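## Task

Lid plates E01 and E70 so each lid sits fully seated. Each plate must finish flat in its original nest, inside the locators, with well A1 at the corner labelled A1. Nothing may depend on the gripper holding it at the end. Release and move the gripper away afterwards.

## Robot and tools

Robot: a single four-axis SCARA-type plate mover. Its joints are a vertical lift (0 to 0.55 m), shoulder (-2 to 2 rad), elbow (-2.8 to 2.8 rad) and wrist yaw (about -12.566 to 12.566 rad), plus a two-finger gripper. The gripper always stays level; it can only yaw. Its fingers extend along the gripper's +x axis and close along its y axis. The controlled point, end_effector_position, is midway between the rubber pads, roughly 2 to 3 cm back from the fingertips. Avoid letting the elbow reading get within 0.4 rad of zero, since the arm may fold and fault.

Scene frame: origin on the tabletop beneath the arm base, +z up, +y to the left when facing along +x. Reported hand positions are in metres in this frame, with orientation as a wxyz quaternion; the printed position can be slightly off, more so far from the base.

Plates: well A1 is at the plate's clipped corner. To identify a plate, lay it flat in nest RD with A1 at the A1-marked corner and keep the scanner's line of sight clear. The scanner next to RD is always on. Each result gives its "code" (lower-case ID such as e01, or no_read; it never misreads) and "reads" (how many times code went from no_read to an ID).

Tool execute_actions, argument "actions": a list of action objects run in sequence. An empty list only returns state and images. Each action may have:
- "rows": 1 to 15 rows, each applied for one control step of 1/30 s. A row is five numbers, each in [-1, 1]: dx, dy, dz, rz, opening. This is one list per row for the one arm.
- dx, dy, dz, rz are an offset (not a pose) measured in the gripper's own axes from the gripper's measured pose when the action began; in a call's first action that start is the last pose any result reported. Every row refers to that same start, not to the row before it. Scale: 1.0 equals 0.6 m for dx/dy/dz and 180 degrees for rz. Positive rz turns from +x toward +y.
- opening is absolute: +1 fully open (0.140 m), -1 closed (still a 0.066 m gap). Full open-to-closed needs at least about 0.6 s.
- "steps": integer 1 to 450 control steps, at least the number of rows, default 15. After the rows end the arm keeps heading for the last row's target and the gripper keeps its command, so give long moves enough steps.
- "until": stops the action at the first step when all conditions hold, e.g. {"scanner": {"code": "e70"}} or {"scanner": {"reads": [">=", 1]}}. Comparisons are "=", "!=", "<", "<=", ">", ">="; numbers require one. It only ends the action; the arm may still be moving. Devices cannot be commanded. Any out-of-range value or unknown name rejects the whole call before motion.

Each step the commanded pose is limited to within 70 mm and 16 degrees of the measured pose, then damped inverse kinematics chases it. If a move is cut short, don't rely on the arm finishing it; send the remainder next action. "Hand target" in results is the pose being driven toward. "pose unreachable" means the clearance check altered or blocked the command; the arm then drifts briefly and stops until new rows arrive. Joints share a speed/acceleration profile and reach targets together; reversing stops them together. After big moves the result may show the arm not yet arrived.

Results also list Joint positions: lift (m), shoulder, elbow, wrist yaw (rad), then pad gap (m). grip_measured is the finger opening on the command scale; it may carry a constant error near 1 mm. To hold something, command an opening below grip_measured: about 0.04 less holds firmly, a smaller difference holds lightly. Pads push up to about 18 N each; slamming shut can push harder and sometimes springs open.

Safety: Load limits are lift 55.8 N, shoulder 8.37 N m, elbow 4.18 N m, wrist yaw 1.39 N m, including held weight. Reaching one stops the arm for 10 s and drops the rest of the call. Holding loads warms motors: a MOTOR HOT line appears at 85 °C, and at 100 °C the brakes engage until cool (OVER-TEMPERATURE FAULT). Ramp motions up gradually, e.g. increase an offset by about 0.01 per row (6 mm per step), because abrupt starts can shake a part loose. Occasional brief disturbances may tug held parts or nudge loose ones. Never drop or knock anything off the table; avoid slips, slams, hard impacts and heavy pushing. The robot keeps holding the last command while you are composing a reply.

Tool zoom_image: "camera" is "cam_high" or "cam_wrist" (both 504x504), "region" is [x0, y0, x1, y1] in pixels from the top-left, up to 504 by 504. It returns a sharper crop of that camera's latest image. Images arrive in the order cam_high, then cam_wrist. The wrist camera is mounted on the hand, tilted downward.

Tool finished_scene: "scene" is the current scene's number. It ends that scene once the last command has been held, irreversibly, reports success, and gives the next task if there is one. Finish only after lids are seated, plates are correctly placed, and the gripper is open and clear. Fewer robot motion seconds and less motor effort are better.

Each tool is called after "Emit:" as name(argument=value, ...) on one line, values as JSON.

## Session

Emit:
execute_actions(actions=[])

Scene clock: 0.00 s.
end_effector_position=(+0.5088, -0.1424, +0.1376) grip_measured=+1.00 end_effector_quat_wxyz=(+0.939, +0.000, +0.000, -0.343)
Joint positions: [ 0.133  0.732  0.916 -2.349  0.14 ]
Motor temperatures (°C, as the motors report them): [28 23 21 22]
Hand target: +0.509, -0.142, +0.138; +0.939, +0.000, +0.000, -0.343
scanner: code=no_read reads=0

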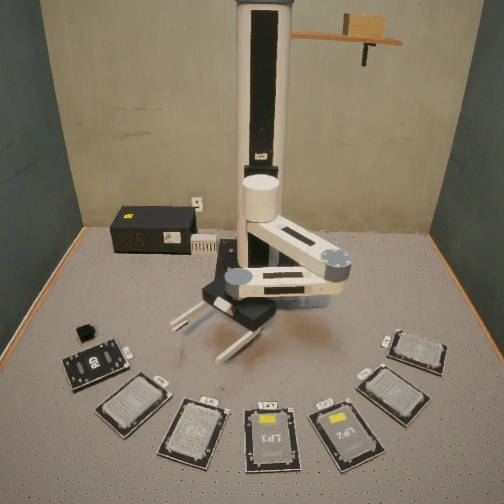

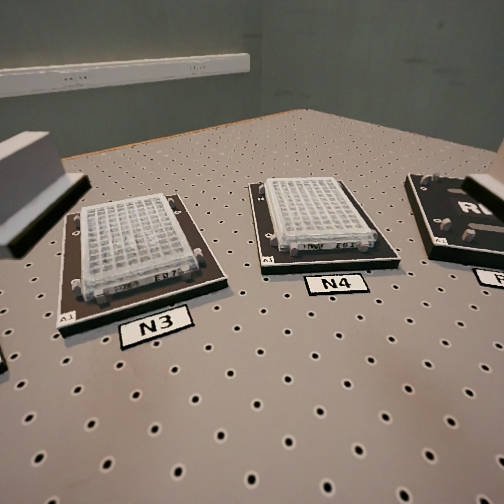

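Emit:
zoom_image(camera="cam_wrist", region=[60, 220, 400, 310])

Emit:
zoom_image(camera="cam_high", region=[40, 310, 470, 490])

Region (60, 220, 400, 310) of cam_wrist's 504x504 image, scaled by 1.482, with more detail than that image has; it fills the top 133 rows of this view, and the rest is white.

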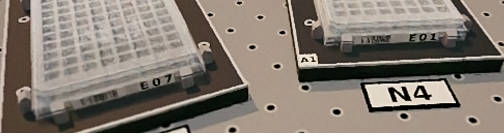

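Region (40, 310, 470, 490) of cam_high's 504x504 image, scaled by 1.172, with more detail than that image has; it fills the top 211 rows of this view, and the rest is white.

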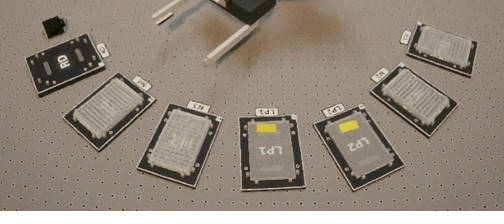

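Emit:
execute_actions(actions=[{"rows":[[-0.098,0.222,0,0.222,1]],"steps":60}])

Scene clock: 2.67 s.
end_effector_position=(+0.5497, -0.0027, +0.1375) grip_measured=+1.00 end_effector_quat_wxyz=(+1.000, +0.000, +0.000, -0.002)
Joint positions: [ 0.133  0.946  0.925 -1.875  0.14 ]
Motor temperatures (°C, as the motors report them): [28 23 21 22]
Hand target: +0.550, -0.003, +0.138; +1.000, +0.000, +0.000, -0.002
Off the commanded pose: 0.000 m, 0 deg.
scanner: code=no_read reads=0

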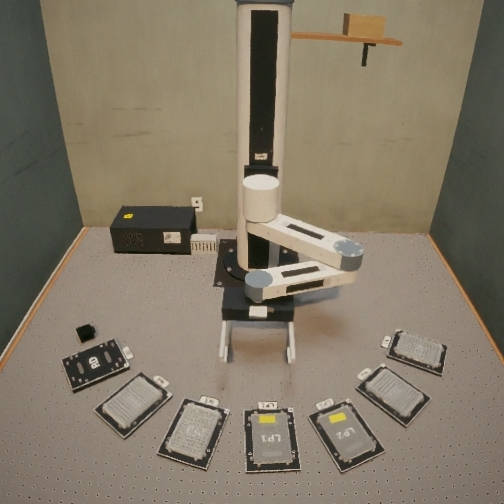

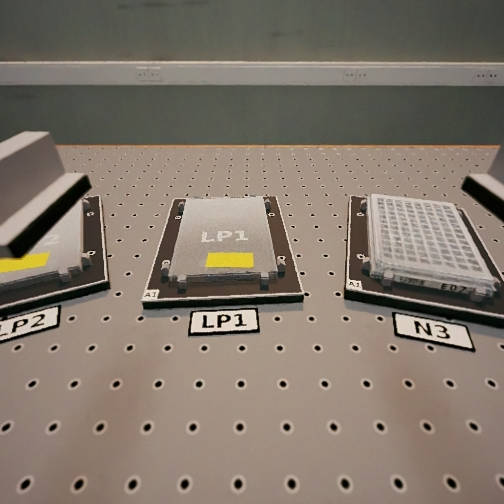

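Emit:
execute_actions(actions=[{"rows":[[0.18,0.05,-0.1,0,1]],"steps":60}])

Scene clock: 5.57 s.
end_effector_position=(+0.6579, +0.0269, +0.0775) grip_measured=+1.00 end_effector_quat_wxyz=(+1.000, +0.000, +0.000, -0.002)
Joint positions: [ 0.073  0.844  1.439 -2.286  0.14 ]
Motor temperatures (°C, as the motors report them): [28 23 21 22]
Hand target: +0.658, +0.027, +0.078; +1.000, +0.000, +0.000, -0.002
Off the commanded pose: 0.000 m, 0 deg.
scanner: code=no_read reads=0

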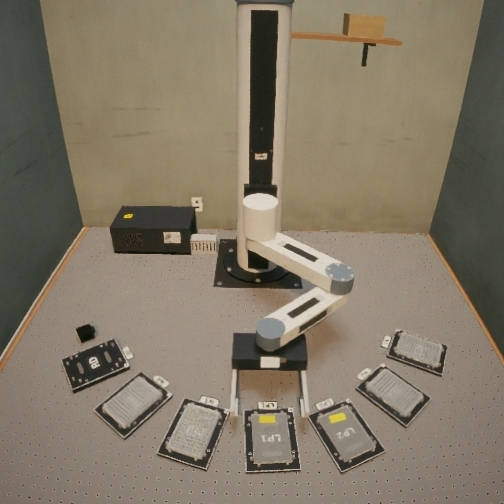

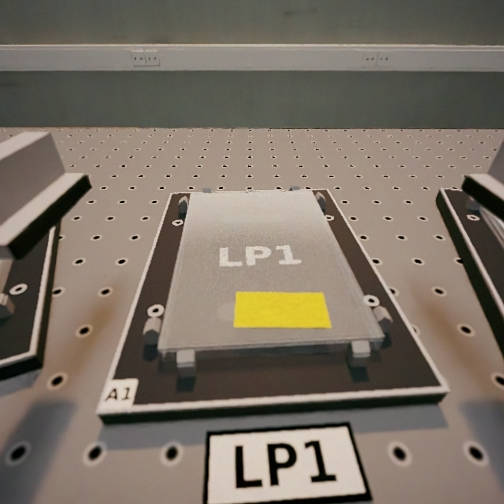

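Emit:
execute_actions(actions=[{"rows":[[0.11,0,0,0,1]],"steps":40},{"rows":[[0,0,-0.093,0,1]],"steps":40}])

Scene clock: 8.70 s.
end_effector_position=(+0.7238, +0.0266, +0.0217) grip_measured=+1.00 end_effector_quat_wxyz=(+1.000, +0.000, +0.000, -0.002)
Joint positions: [ 0.017  0.671  1.81  -2.485  0.14 ]
Motor temperatures (°C, as the motors report them): [28 23 21 22]
Hand target: +0.724, +0.027, +0.022; +1.000, +0.000, +0.000, -0.002
Off the commanded pose: 0.000 m, 0 deg.
scanner: code=no_read reads=0

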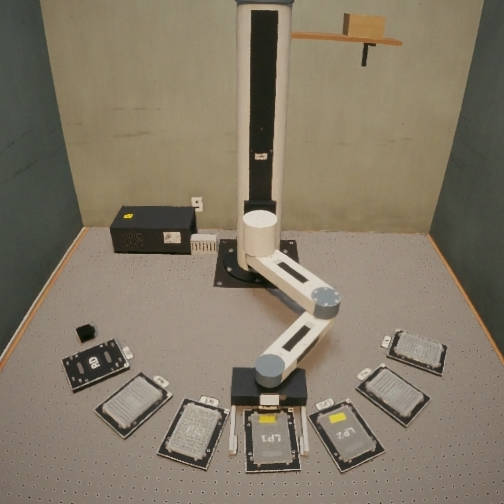

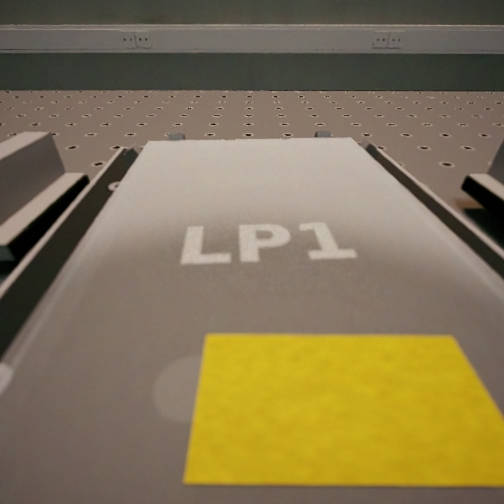

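Width 0.085 → opening ≈ -0.49. Close.

Emit:
execute_actions(actions=[{"rows":[[0,0,0,0,-0.56]],"steps":40},{"rows":[[0,0,0.03,0,-0.56],[0,0,0.08,0,-0.56]],"steps":40}])

Scene clock: 19.10 s.
end_effector_position=(+0.7249, +0.0332, +0.0217) grip_measured=+0.52 end_effector_quat_wxyz=(+1.000, +0.000, +0.000, +0.010)
Joint positions: [ 0.017  0.676  1.819 -2.474  0.122]
Motor temperatures (°C, as the motors report them): [28 23 21 22]
Hand target: +0.725, +0.033, +0.022; +1.000, +0.000, +0.000, +0.010
Off the commanded pose: 0.007 m, 1 deg.
TORQUE FAULT: the external load on joint 3 (elbow) reached its load limit, and the arm stopped for 10 seconds. The arm's remaining commands of this call were not run. The arm holds where it stopped, with its grip as last carried out, and accepts commands again: back off and push less far. The arm stops again, at the same cost, whenever a joint's load reaches its limit.
scanner: code=no_read reads=0

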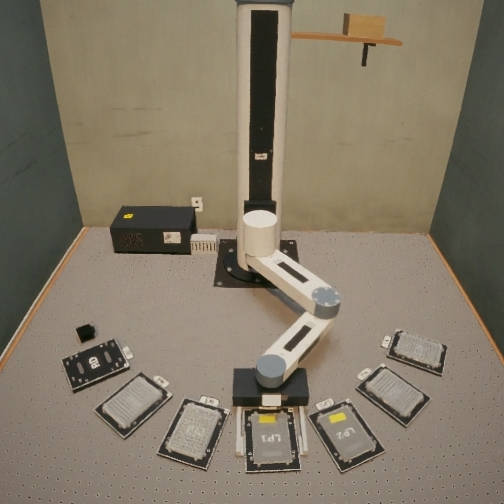

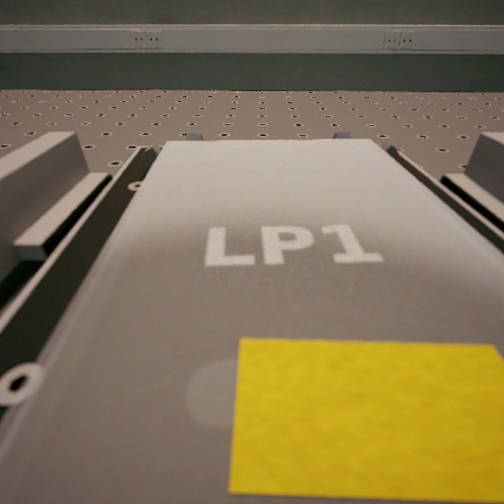

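Emit:
execute_actions(actions=[{"rows":[[0,0,0,0,1]],"steps":15},{"rows":[[0,-0.01,0.018,0,1]],"steps":20},{"rows":[[0,0,0,0,-0.56]],"steps":40}])

Scene clock: 21.90 s.
end_effector_position=(+0.7252, +0.0294, +0.0327) grip_measured=-0.56 end_effector_quat_wxyz=(+1.000, +0.000, +0.000, +0.014)
Joint positions: [ 0.028  0.664  1.819 -2.455  0.082]
Motor temperatures (°C, as the motors report them): [28 23 21 22]
Hand target: +0.725, +0.027, +0.033; +1.000, +0.000, +0.000, +0.010
Off the commanded pose: 0.002 m, 0 deg.
scanner: code=no_read reads=0

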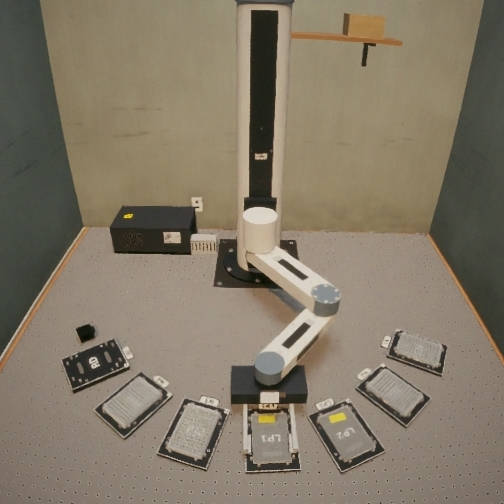

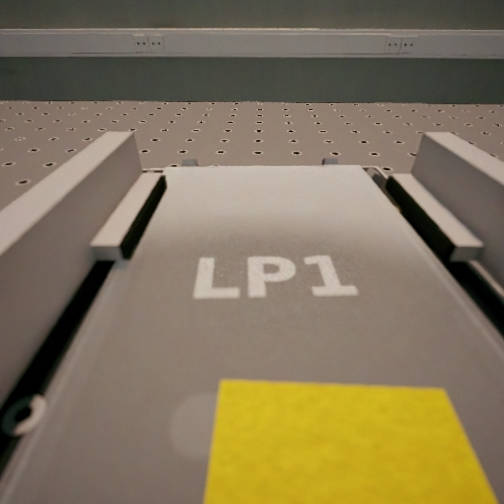

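Emit:
execute_actions(actions=[{"rows":[[0,0,0,0,0.1]],"steps":15},{"rows":[[-0.035,0,-0.009,0,0.1]],"steps":20},{"rows":[[0,0,0,0,-0.56]],"steps":30}])

Scene clock: 24.33 s.
end_effector_position=(+0.7045, +0.0312, +0.0273) grip_measured=-0.48 end_effector_quat_wxyz=(+1.000, +0.000, +0.000, +0.019)
Joint positions: [ 0.022  0.723  1.693 -2.379  0.085]
Motor temperatures (°C, as the motors report them): [28 23 21 22]
Hand target: +0.704, +0.029, +0.027; +1.000, +0.000, +0.000, +0.013
Off the commanded pose: 0.003 m, 1 deg.
scanner: code=no_read reads=0

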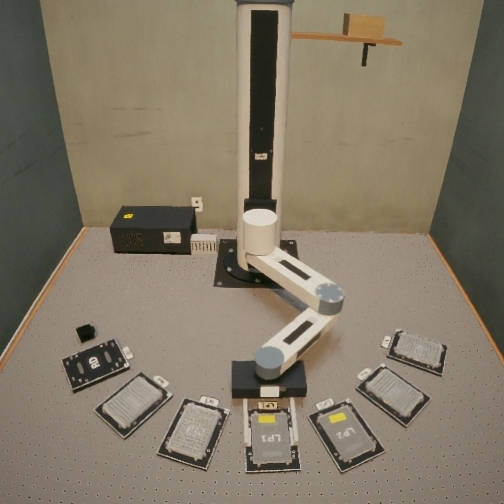

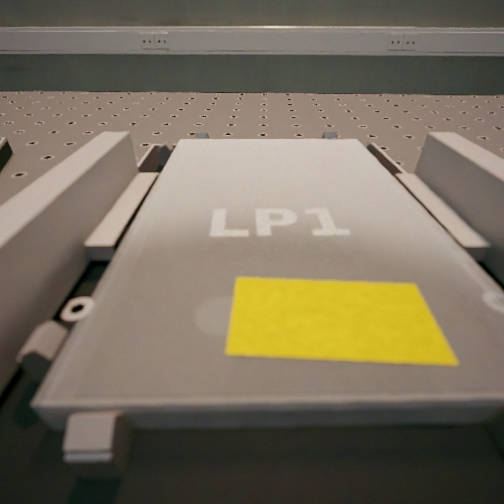

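Emit:
execute_actions(actions=[{"rows":[[0,0,0.03,0,-0.56],[0,0,0.07,0,-0.56],[0,0,0.12,0,-0.56]],"steps":35},{"rows":[[-0.03,-0.04,0,-0.02,-0.56],[-0.1,-0.14,0,-0.06,-0.56],[-0.2,-0.28,0,-0.13,-0.56],[-0.312,-0.423,0,-0.194,-0.56]],"steps":80}])

Scene clock: 28.87 s.
end_effector_position=(+0.5265, -0.2297, +0.0993) grip_measured=-0.48 end_effector_quat_wxyz=(+0.959, +0.000, +0.000, -0.283)
Joint positions: [ 0.094  0.305  1.127 -2.006  0.085]
Motor temperatures (°C, as the motors report them): [28 23 21 22]
Hand target: +0.527, -0.230, +0.099; +0.959, +0.000, +0.000, -0.283
Off the commanded pose: 0.000 m, 0 deg.
scanner: code=no_read reads=0

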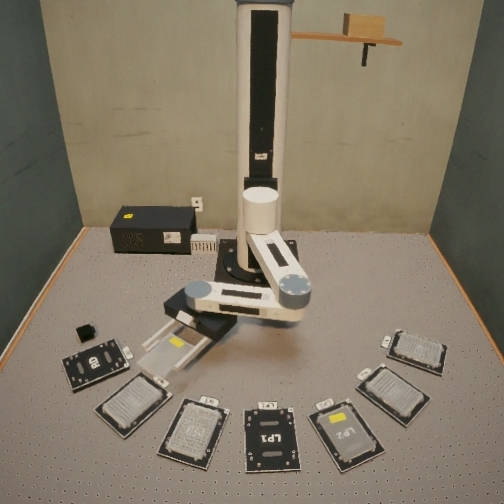

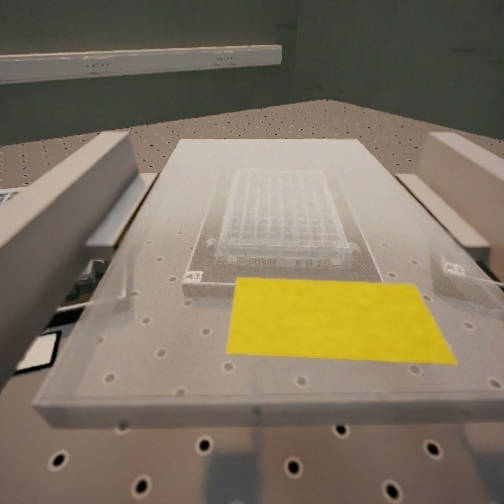

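Emit:
execute_actions(actions=[{"rows":[[0.05,-0.01,0,0,-0.56],[0.12,-0.02,0,0,-0.56],[0.21,-0.02,0,0,-0.56]],"steps":45},{"rows":[[0,0,-0.07,0,-0.56]],"steps":30}])

Scene clock: 32.10 s.
end_effector_position=(+0.6258, -0.3081, +0.0573) grip_measured=-0.48 end_effector_quat_wxyz=(+0.959, +0.000, +0.000, -0.283)
Joint positions: [ 0.052  0.007  1.788 -2.368  0.085]
Motor temperatures (°C, as the motors report them): [28 23 21 22]
Hand target: +0.626, -0.308, +0.057; +0.959, +0.000, +0.000, -0.283
Off the commanded pose: 0.000 m, 0 deg.
scanner: code=no_read reads=0

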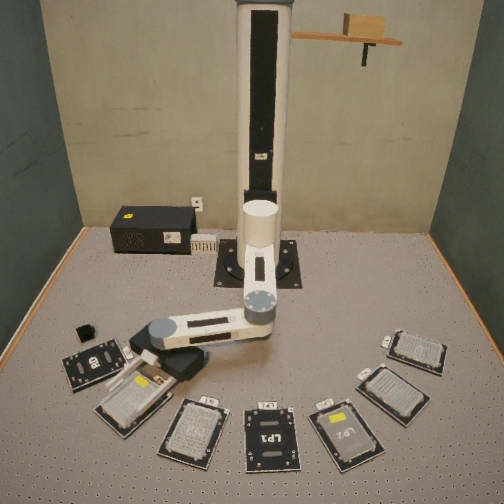

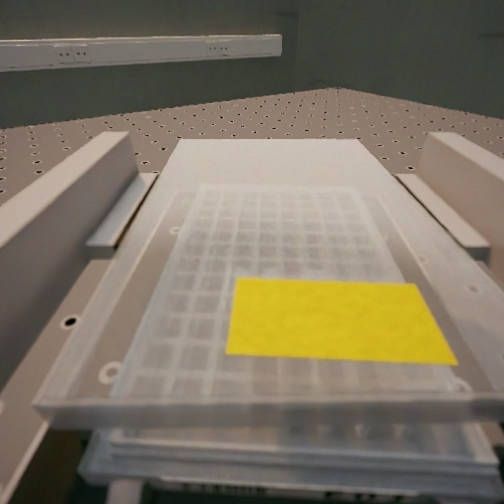

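Emit:
execute_actions(actions=[{"rows":[[0,-0.005,-0.02,0,-0.56]],"steps":25}])

Scene clock: 33.23 s.
end_effector_position=(+0.6241, -0.3107, +0.0452) grip_measured=-0.48 end_effector_quat_wxyz=(+0.959, +0.000, +0.000, -0.283)
Joint positions: [ 0.04  -0.001  1.788 -2.361  0.085]
Motor temperatures (°C, as the motors report them): [28 23 21 22]
Hand target: +0.624, -0.311, +0.045; +0.959, +0.000, +0.000, -0.283
Off the commanded pose: 0.000 m, 0 deg.
scanner: code=no_read reads=0

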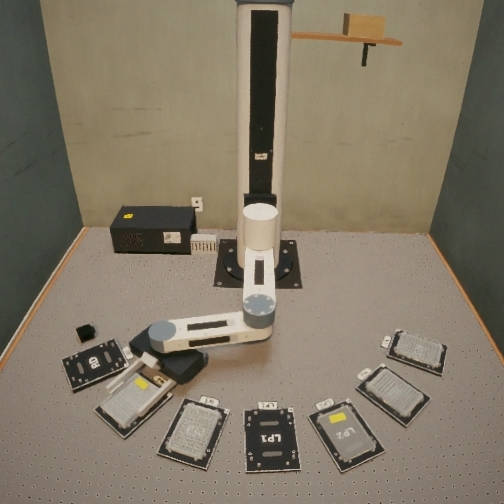

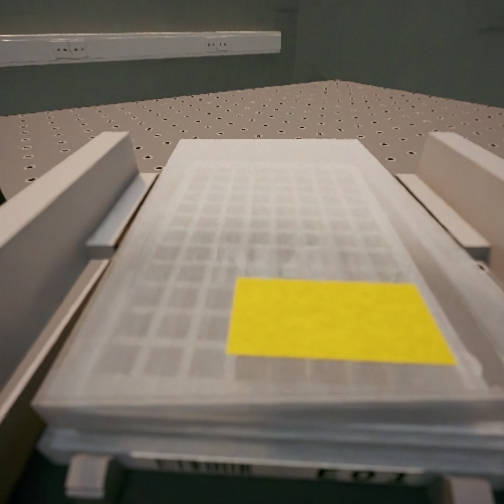

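Emit:
execute_actions(actions=[{"rows":[[0,0,0,-0.011,-0.56]],"steps":15},{"rows":[[0,0,-0.007,0,-0.56]],"steps":20}])

Scene clock: 35.07 s.
end_effector_position=(+0.6245, -0.3102, +0.0412) grip_measured=-0.48 end_effector_quat_wxyz=(+0.954, +0.000, +0.000, -0.299)
Joint positions: [ 0.036  0.012  1.788 -2.406  0.085]
Motor temperatures (°C, as the motors report them): [28 23 21 22]
Hand target: +0.624, -0.311, +0.041; +0.954, +0.000, +0.000, -0.299
Off the commanded pose: 0.000 m, 0 deg.
scanner: code=no_read reads=0

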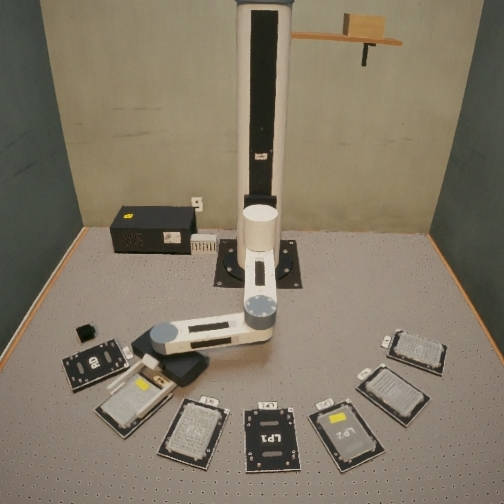

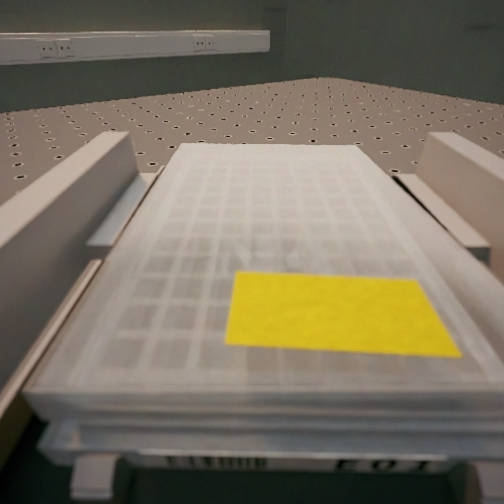

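Emit:
execute_actions(actions=[{"rows":[[0,0,0.005,0,-0.56]],"steps":12},{"rows":[[-0.007,0,0,0,-0.56]],"steps":12},{"rows":[[0,0,-0.008,0,-0.56]],"steps":20}])

Scene clock: 37.03 s.
end_effector_position=(+0.6217, -0.3075, +0.0395) grip_measured=-0.49 end_effector_quat_wxyz=(+0.955, +0.000, +0.000, -0.298)
Joint positions: [ 0.035  0.024  1.764 -2.393  0.085]
Motor temperatures (°C, as the motors report them): [28 23 21 22]
Hand target: +0.621, -0.308, +0.039; +0.954, +0.000, +0.000, -0.299
Off the commanded pose: 0.001 m, 0 deg.
scanner: code=no_read reads=0

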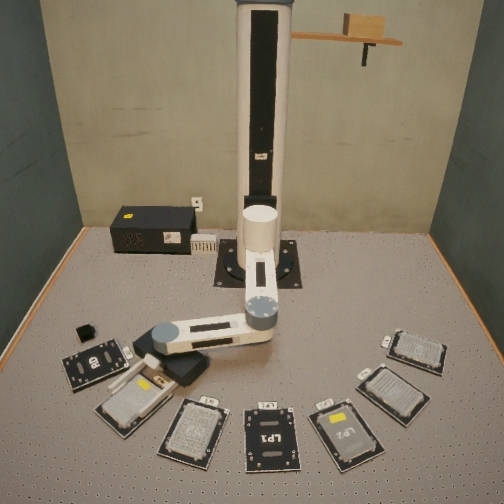

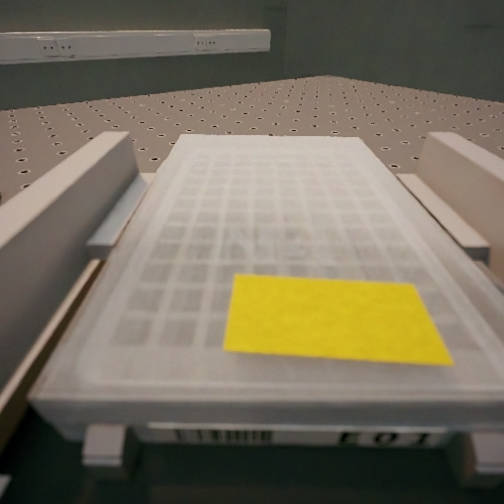

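Emit:
execute_actions(actions=[{"rows":[[0,0,0,0,0.2]],"steps":15},{"rows":[[0,0,0.1,0,1]],"steps":25},{"rows":[[-0.835,0.542,0,0.46,1]],"steps":110}])

Scene clock: 42.50 s.
end_effector_position=(+0.3948, +0.2454, +0.0996) grip_measured=+1.00 end_effector_quat_wxyz=(+0.913, +0.000, +0.000, +0.408)
Joint positions: [ 0.095  1.847  0.73  -1.737  0.14 ]
Motor temperatures (°C, as the motors report them): [28 23 21 22]
Hand target: +0.395, +0.245, +0.100; +0.913, +0.000, +0.000, +0.408
Off the commanded pose: 0.000 m, 0 deg.
scanner: code=no_read reads=0

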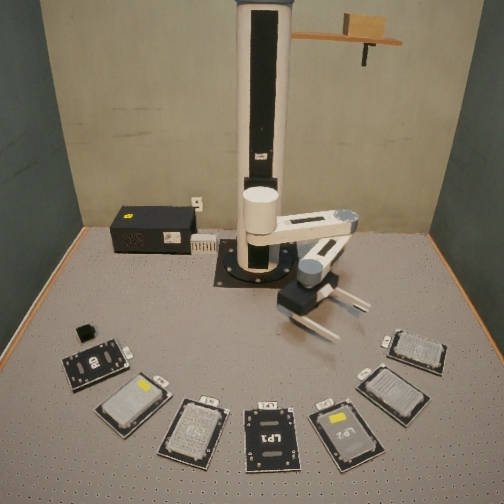

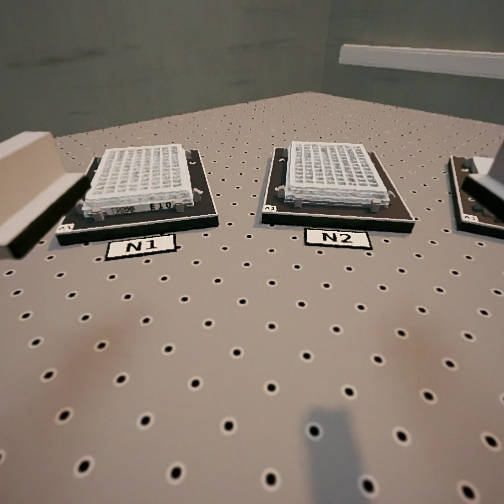

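Emit:
zoom_image(camera="cam_wrist", region=[50, 130, 430, 250])

Region (50, 130, 430, 250) of cam_wrist's 504x504 image, scaled by 1.326, with more detail than that image has; it fills the top 159 rows of this view, and the rest is white.

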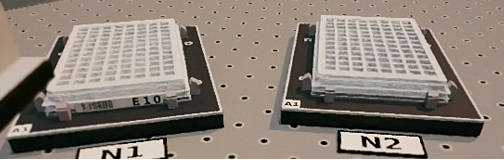

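Emit:
execute_actions(actions=[{"rows":[[0.142,-0.11,0.03,-0.05,1]],"steps":45}])

Scene clock: 44.43 s.
end_effector_position=(+0.5008, +0.2649, +0.1176) grip_measured=+1.00 end_effector_quat_wxyz=(+0.942, +0.000, +0.000, +0.335)
Joint positions: [ 0.113  1.568  1.127 -2.012  0.14 ]
Motor temperatures (°C, as the motors report them): [28 23 21 22]
Hand target: +0.501, +0.265, +0.118; +0.942, +0.000, +0.000, +0.335
Off the commanded pose: 0.000 m, 0 deg.
scanner: code=no_read reads=0

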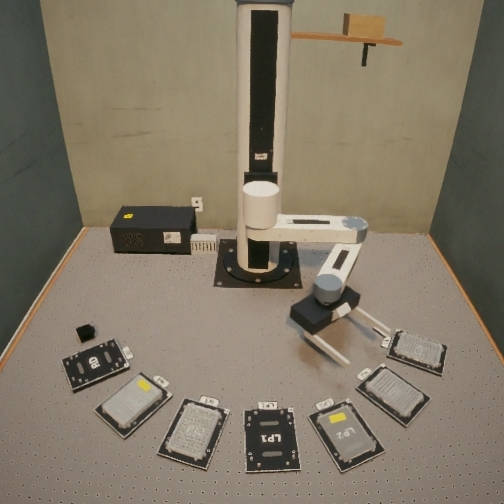

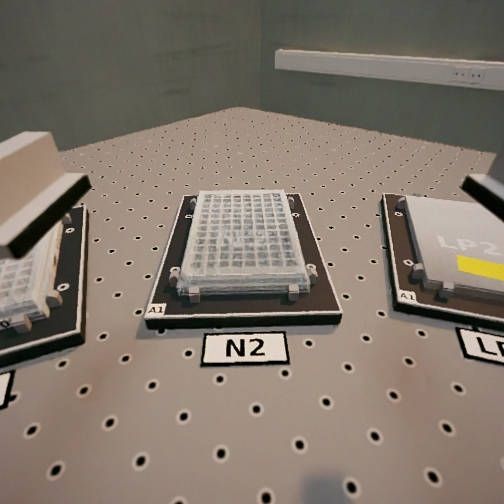

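Emit:
zoom_image(camera="cam_wrist", region=[150, 180, 340, 320])

Emit:
zoom_image(camera="cam_high", region=[340, 350, 450, 440])

Region (150, 180, 340, 320) of cam_wrist's 504x504 image, scaled by 2.653, with more detail than that image has; it fills the top 371 rows of this view, and the rest is white.

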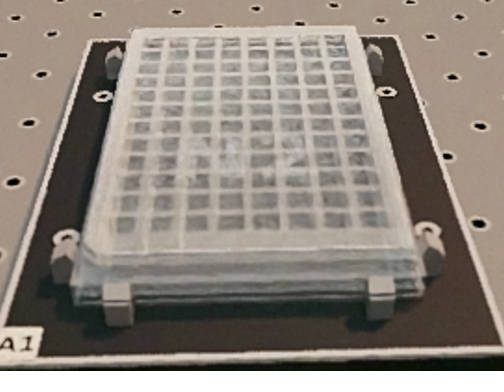

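Region (340, 350, 450, 440) of cam_high's 504x504 image, scaled by 4.582, with more detail than that image has; it fills the top 412 rows of this view, and the rest is white.

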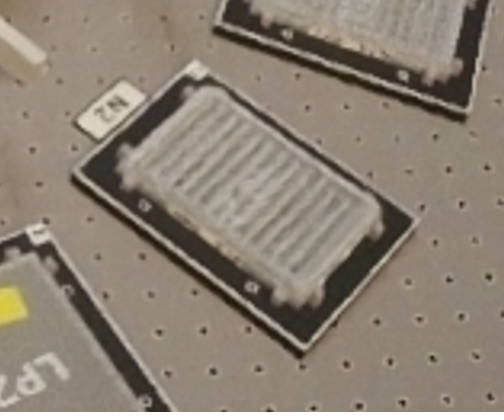

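Emit:
execute_actions(actions=[{"rows":[[0.055,-0.24,-0.065,-0.098,1]],"steps":45}])

Scene clock: 46.70 s.
end_effector_position=(+0.6174, +0.1740, +0.0786) grip_measured=+1.00 end_effector_quat_wxyz=(+0.982, +0.000, +0.000, +0.187)
Joint positions: [ 0.074  1.156  1.395 -2.175  0.14 ]
Motor temperatures (°C, as the motors report them): [28 23 21 22]
Hand target: +0.617, +0.174, +0.079; +0.982, +0.000, +0.000, +0.187
Off the commanded pose: 0.000 m, 0 deg.
scanner: code=no_read reads=0

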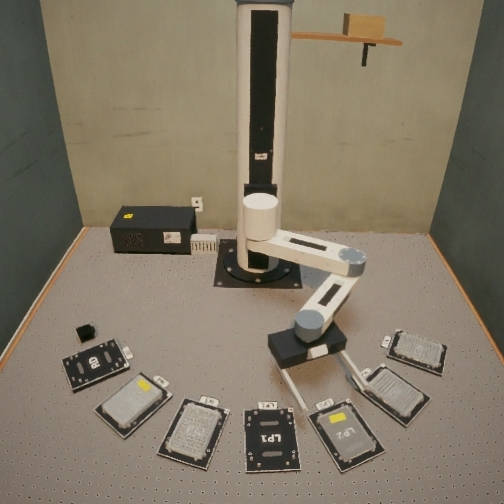

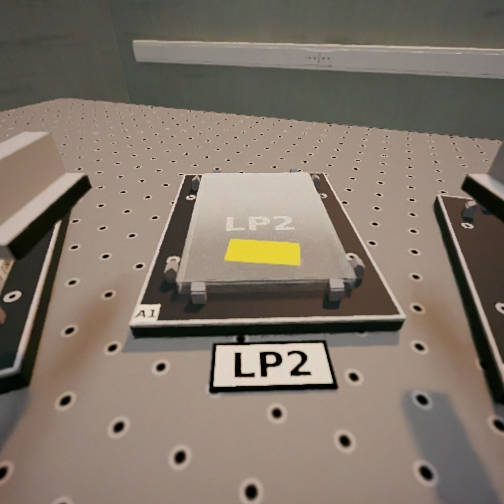

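Emit:
execute_actions(actions=[{"rows":[[0.133,0.008,0,0,0.3]],"steps":35},{"rows":[[0,0,-0.0855,0,0.3]],"steps":35},{"rows":[[0,0,0,0,-0.56]],"steps":30}])

Scene clock: 50.43 s.
end_effector_position=(+0.6899, +0.2076, +0.0273) grip_measured=-0.47 end_effector_quat_wxyz=(+0.982, +0.000, +0.000, +0.187)
Joint positions: [ 0.022  0.976  1.845 -2.445  0.086]
Motor temperatures (°C, as the motors report them): [28 23 21 22]
Hand target: +0.690, +0.208, +0.027; +0.982, +0.000, +0.000, +0.187
Off the commanded pose: 0.000 m, 0 deg.
scanner: code=no_read reads=0

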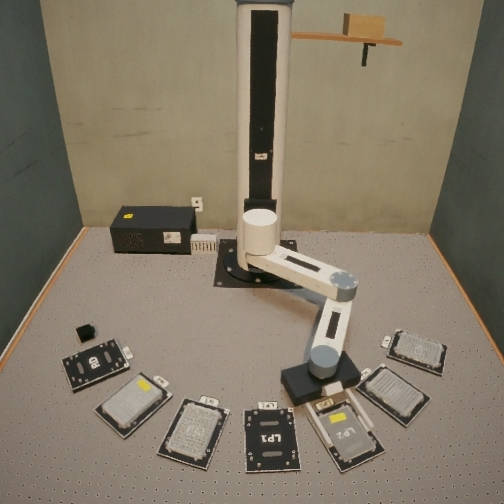

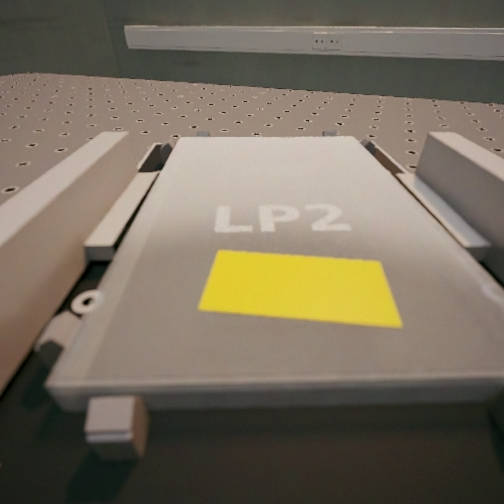

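Emit:
execute_actions(actions=[{"rows":[[0,0,0.02,0,-0.56],[0,0,0.06,0,-0.56]],"steps":25},{"rows":[[-0.01,0.05,0,0.02,-0.56],[-0.03,0.15,0,0.05,-0.56],[-0.063,0.288,0,0.102,-0.56]],"steps":50},{"rows":[[0,0,-0.025,0,-0.56]],"steps":20}])

Scene clock: 55.93 s.
end_effector_position=(+0.5912, +0.3546, +0.0482) grip_measured=-0.47 end_effector_quat_wxyz=(+0.940, +0.000, +0.000, +0.341)
Joint positions: [ 0.043  1.322  1.792 -2.418  0.086]
Motor temperatures (°C, as the motors report them): [28 23 21 22]
Hand target: +0.591, +0.355, +0.048; +0.940, +0.000, +0.000, +0.341
Off the commanded pose: 0.000 m, 0 deg.
scanner: code=no_read reads=0

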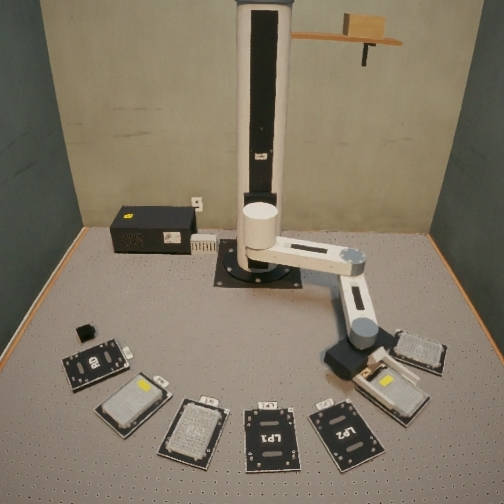

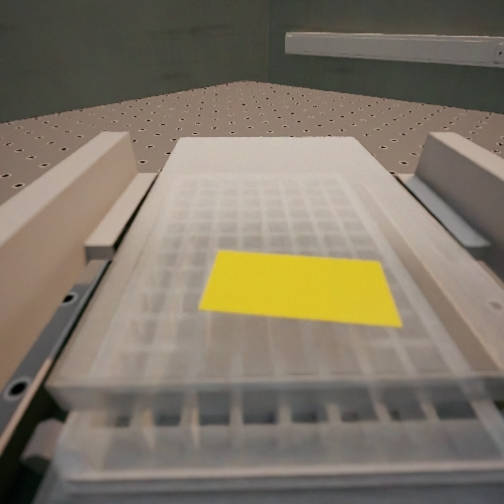

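Emit:
execute_actions(actions=[{"rows":[[-0.024,0.005,-0.004,0,-0.56]],"steps":25}])

Scene clock: 57.00 s.
end_effector_position=(+0.5782, +0.3477, +0.0458) grip_measured=-0.47 end_effector_quat_wxyz=(+0.940, +0.000, +0.000, +0.341)
Joint positions: [ 0.041  1.368  1.705 -2.377  0.086]
Motor temperatures (°C, as the motors report them): [28 23 21 22]
Hand target: +0.578, +0.348, +0.046; +0.940, +0.000, +0.000, +0.341
Off the commanded pose: 0.000 m, 0 deg.
scanner: code=no_read reads=0

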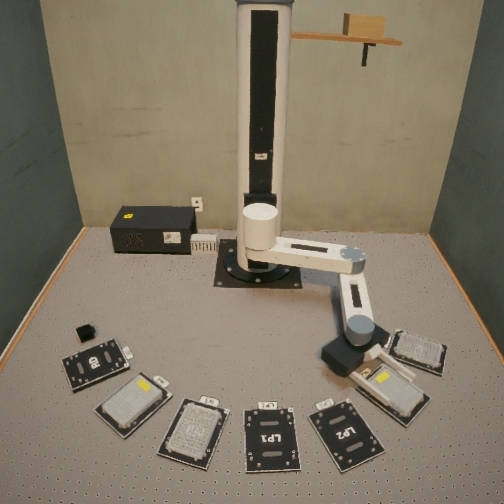

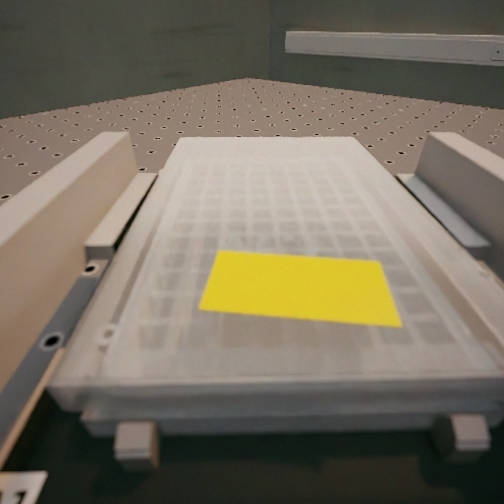

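Emit:
execute_actions(actions=[{"rows":[[0,0,0,0.014,-0.56]],"steps":15},{"rows":[[0,0,-0.0105,0,-0.56]],"steps":20}])

Scene clock: 58.50 s.
end_effector_position=(+0.5784, +0.3474, +0.0399) grip_measured=-0.48 end_effector_quat_wxyz=(+0.932, +0.000, +0.000, +0.362)
Joint positions: [ 0.035  1.352  1.705 -2.317  0.085]
Motor temperatures (°C, as the motors report them): [28 23 21 22]
Hand target: +0.578, +0.348, +0.040; +0.932, +0.000, +0.000, +0.362
Off the commanded pose: 0.000 m, 0 deg.
scanner: code=no_read reads=0

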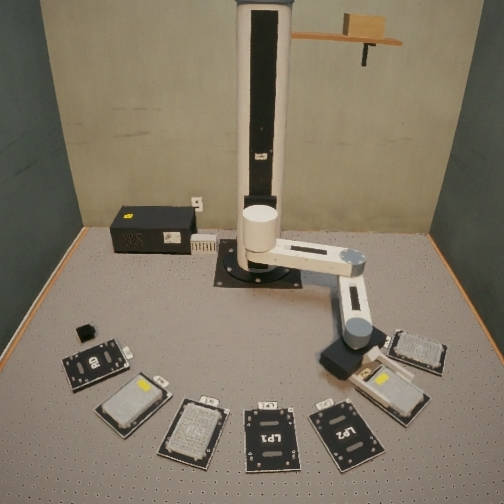

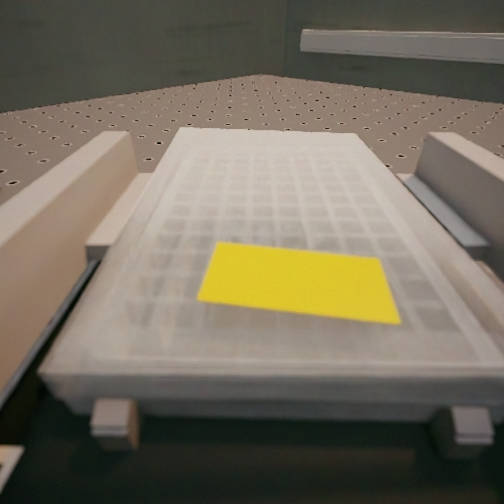

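Emit:
execute_actions(actions=[{"rows":[[0,0,0.008,0,-0.56]],"steps":12},{"rows":[[0,0.005,0,0,-0.56]],"steps":12},{"rows":[[0,0,-0.009,0,-0.56]],"steps":20}])

Scene clock: 60.20 s.
end_effector_position=(+0.5769, +0.3488, +0.0394) grip_measured=-0.48 end_effector_quat_wxyz=(+0.933, +0.000, +0.000, +0.359)
Joint positions: [ 0.034  1.359  1.704 -2.327  0.085]
Motor temperatures (°C, as the motors report them): [28 23 21 22]
Hand target: +0.576, +0.350, +0.039; +0.932, +0.000, +0.000, +0.362
Off the commanded pose: 0.001 m, 0 deg.
scanner: code=no_read reads=0

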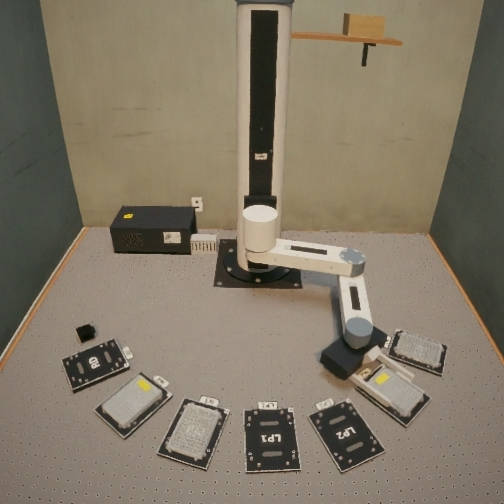

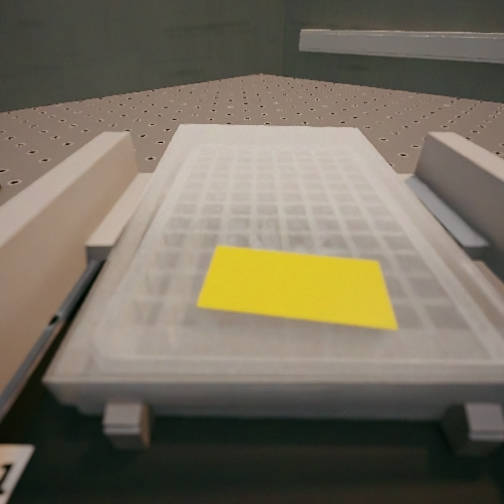

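Emit:
execute_actions(actions=[{"rows":[[0,0,0.008,0,-0.56]],"steps":12},{"rows":[[0.006,-0.002,0,0,-0.56]],"steps":12},{"rows":[[0,0,-0.009,0,-0.56]],"steps":20}])

Scene clock: 61.87 s.
end_effector_position=(+0.5805, +0.3500, +0.0388) grip_measured=-0.48 end_effector_quat_wxyz=(+0.933, +0.000, +0.000, +0.359)
Joint positions: [ 0.034  1.347  1.724 -2.337  0.085]
Motor temperatures (°C, as the motors report them): [28 23 21 22]
Hand target: +0.580, +0.350, +0.039; +0.933, +0.000, +0.000, +0.359
Off the commanded pose: 0.000 m, 0 deg.
scanner: code=no_read reads=0

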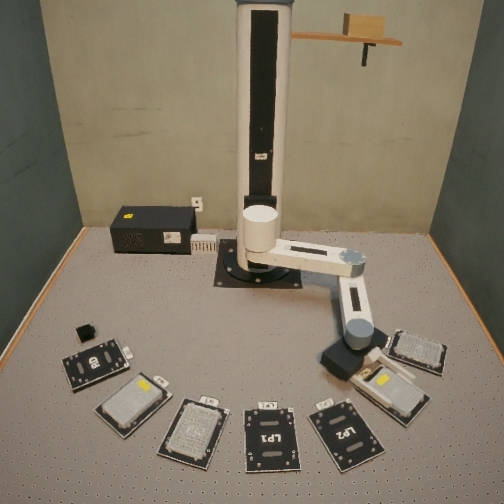

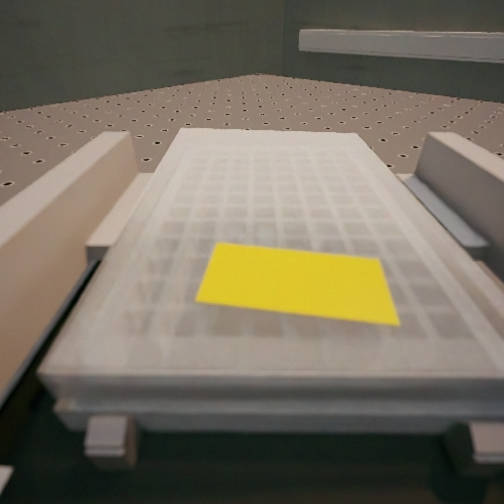

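Emit:
execute_actions(actions=[{"rows":[[0,0,0.008,0,-0.56]],"steps":12},{"rows":[[-0.001,0.004,0,0,-0.56]],"steps":12},{"rows":[[0,0,-0.008,0,-0.56]],"steps":20}])

Scene clock: 63.70 s.
end_effector_position=(+0.5790, +0.3503, +0.0388) grip_measured=-0.48 end_effector_quat_wxyz=(+0.934, +0.000, +0.000, +0.357)
Joint positions: [ 0.034  1.354  1.719 -2.344  0.085]
Motor temperatures (°C, as the motors report them): [28 23 21 22]
Hand target: +0.578, +0.351, +0.039; +0.933, +0.000, +0.000, +0.359
Off the commanded pose: 0.001 m, 0 deg.
scanner: code=no_read reads=0

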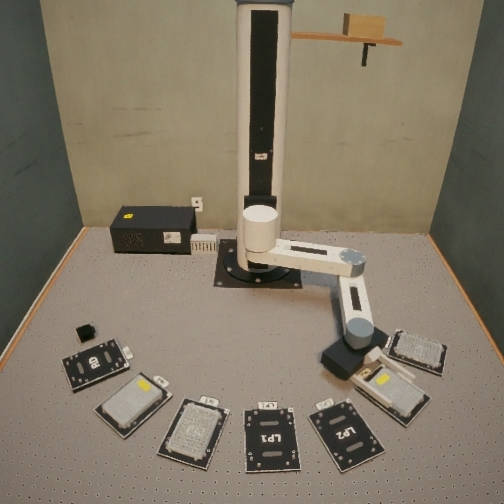

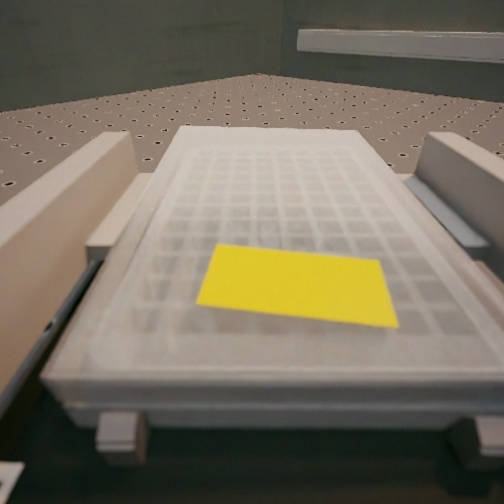

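Possibly seated, just ridden up in the grip. Release and look.

Emit:
execute_actions(actions=[{"rows":[[0,0,0,0,0.2]],"steps":15},{"rows":[[-0.15,0,0.08,0,1]],"steps":40}])

Scene clock: 65.77 s.
end_effector_position=(+0.5120, +0.2902, +0.0869) grip_measured=+1.00 end_effector_quat_wxyz=(+0.934, +0.000, +0.000, +0.356)
Joint positions: [ 0.082  1.545  1.244 -2.061  0.14 ]
Motor temperatures (°C, as the motors report them): [28 23 21 22]
Hand target: +0.512, +0.290, +0.087; +0.934, +0.000, +0.000, +0.356
Off the commanded pose: 0.000 m, 0 deg.
scanner: code=no_read reads=0

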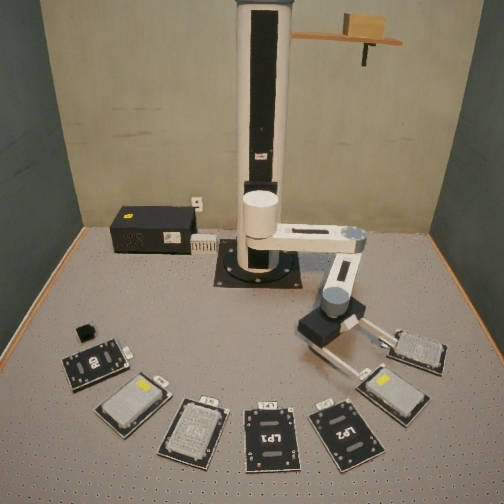

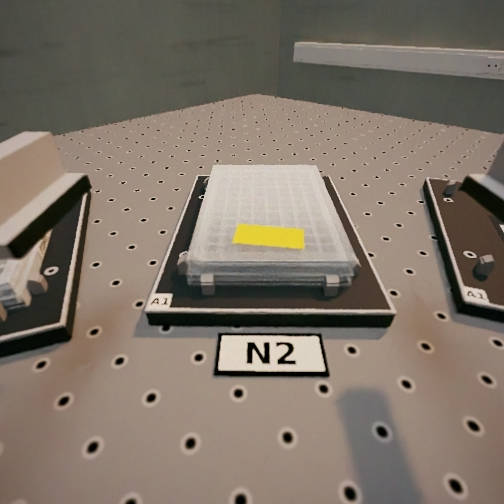

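Looks seated.

Emit:
finished_scene(scene=1)

The scene is finished: the task was done.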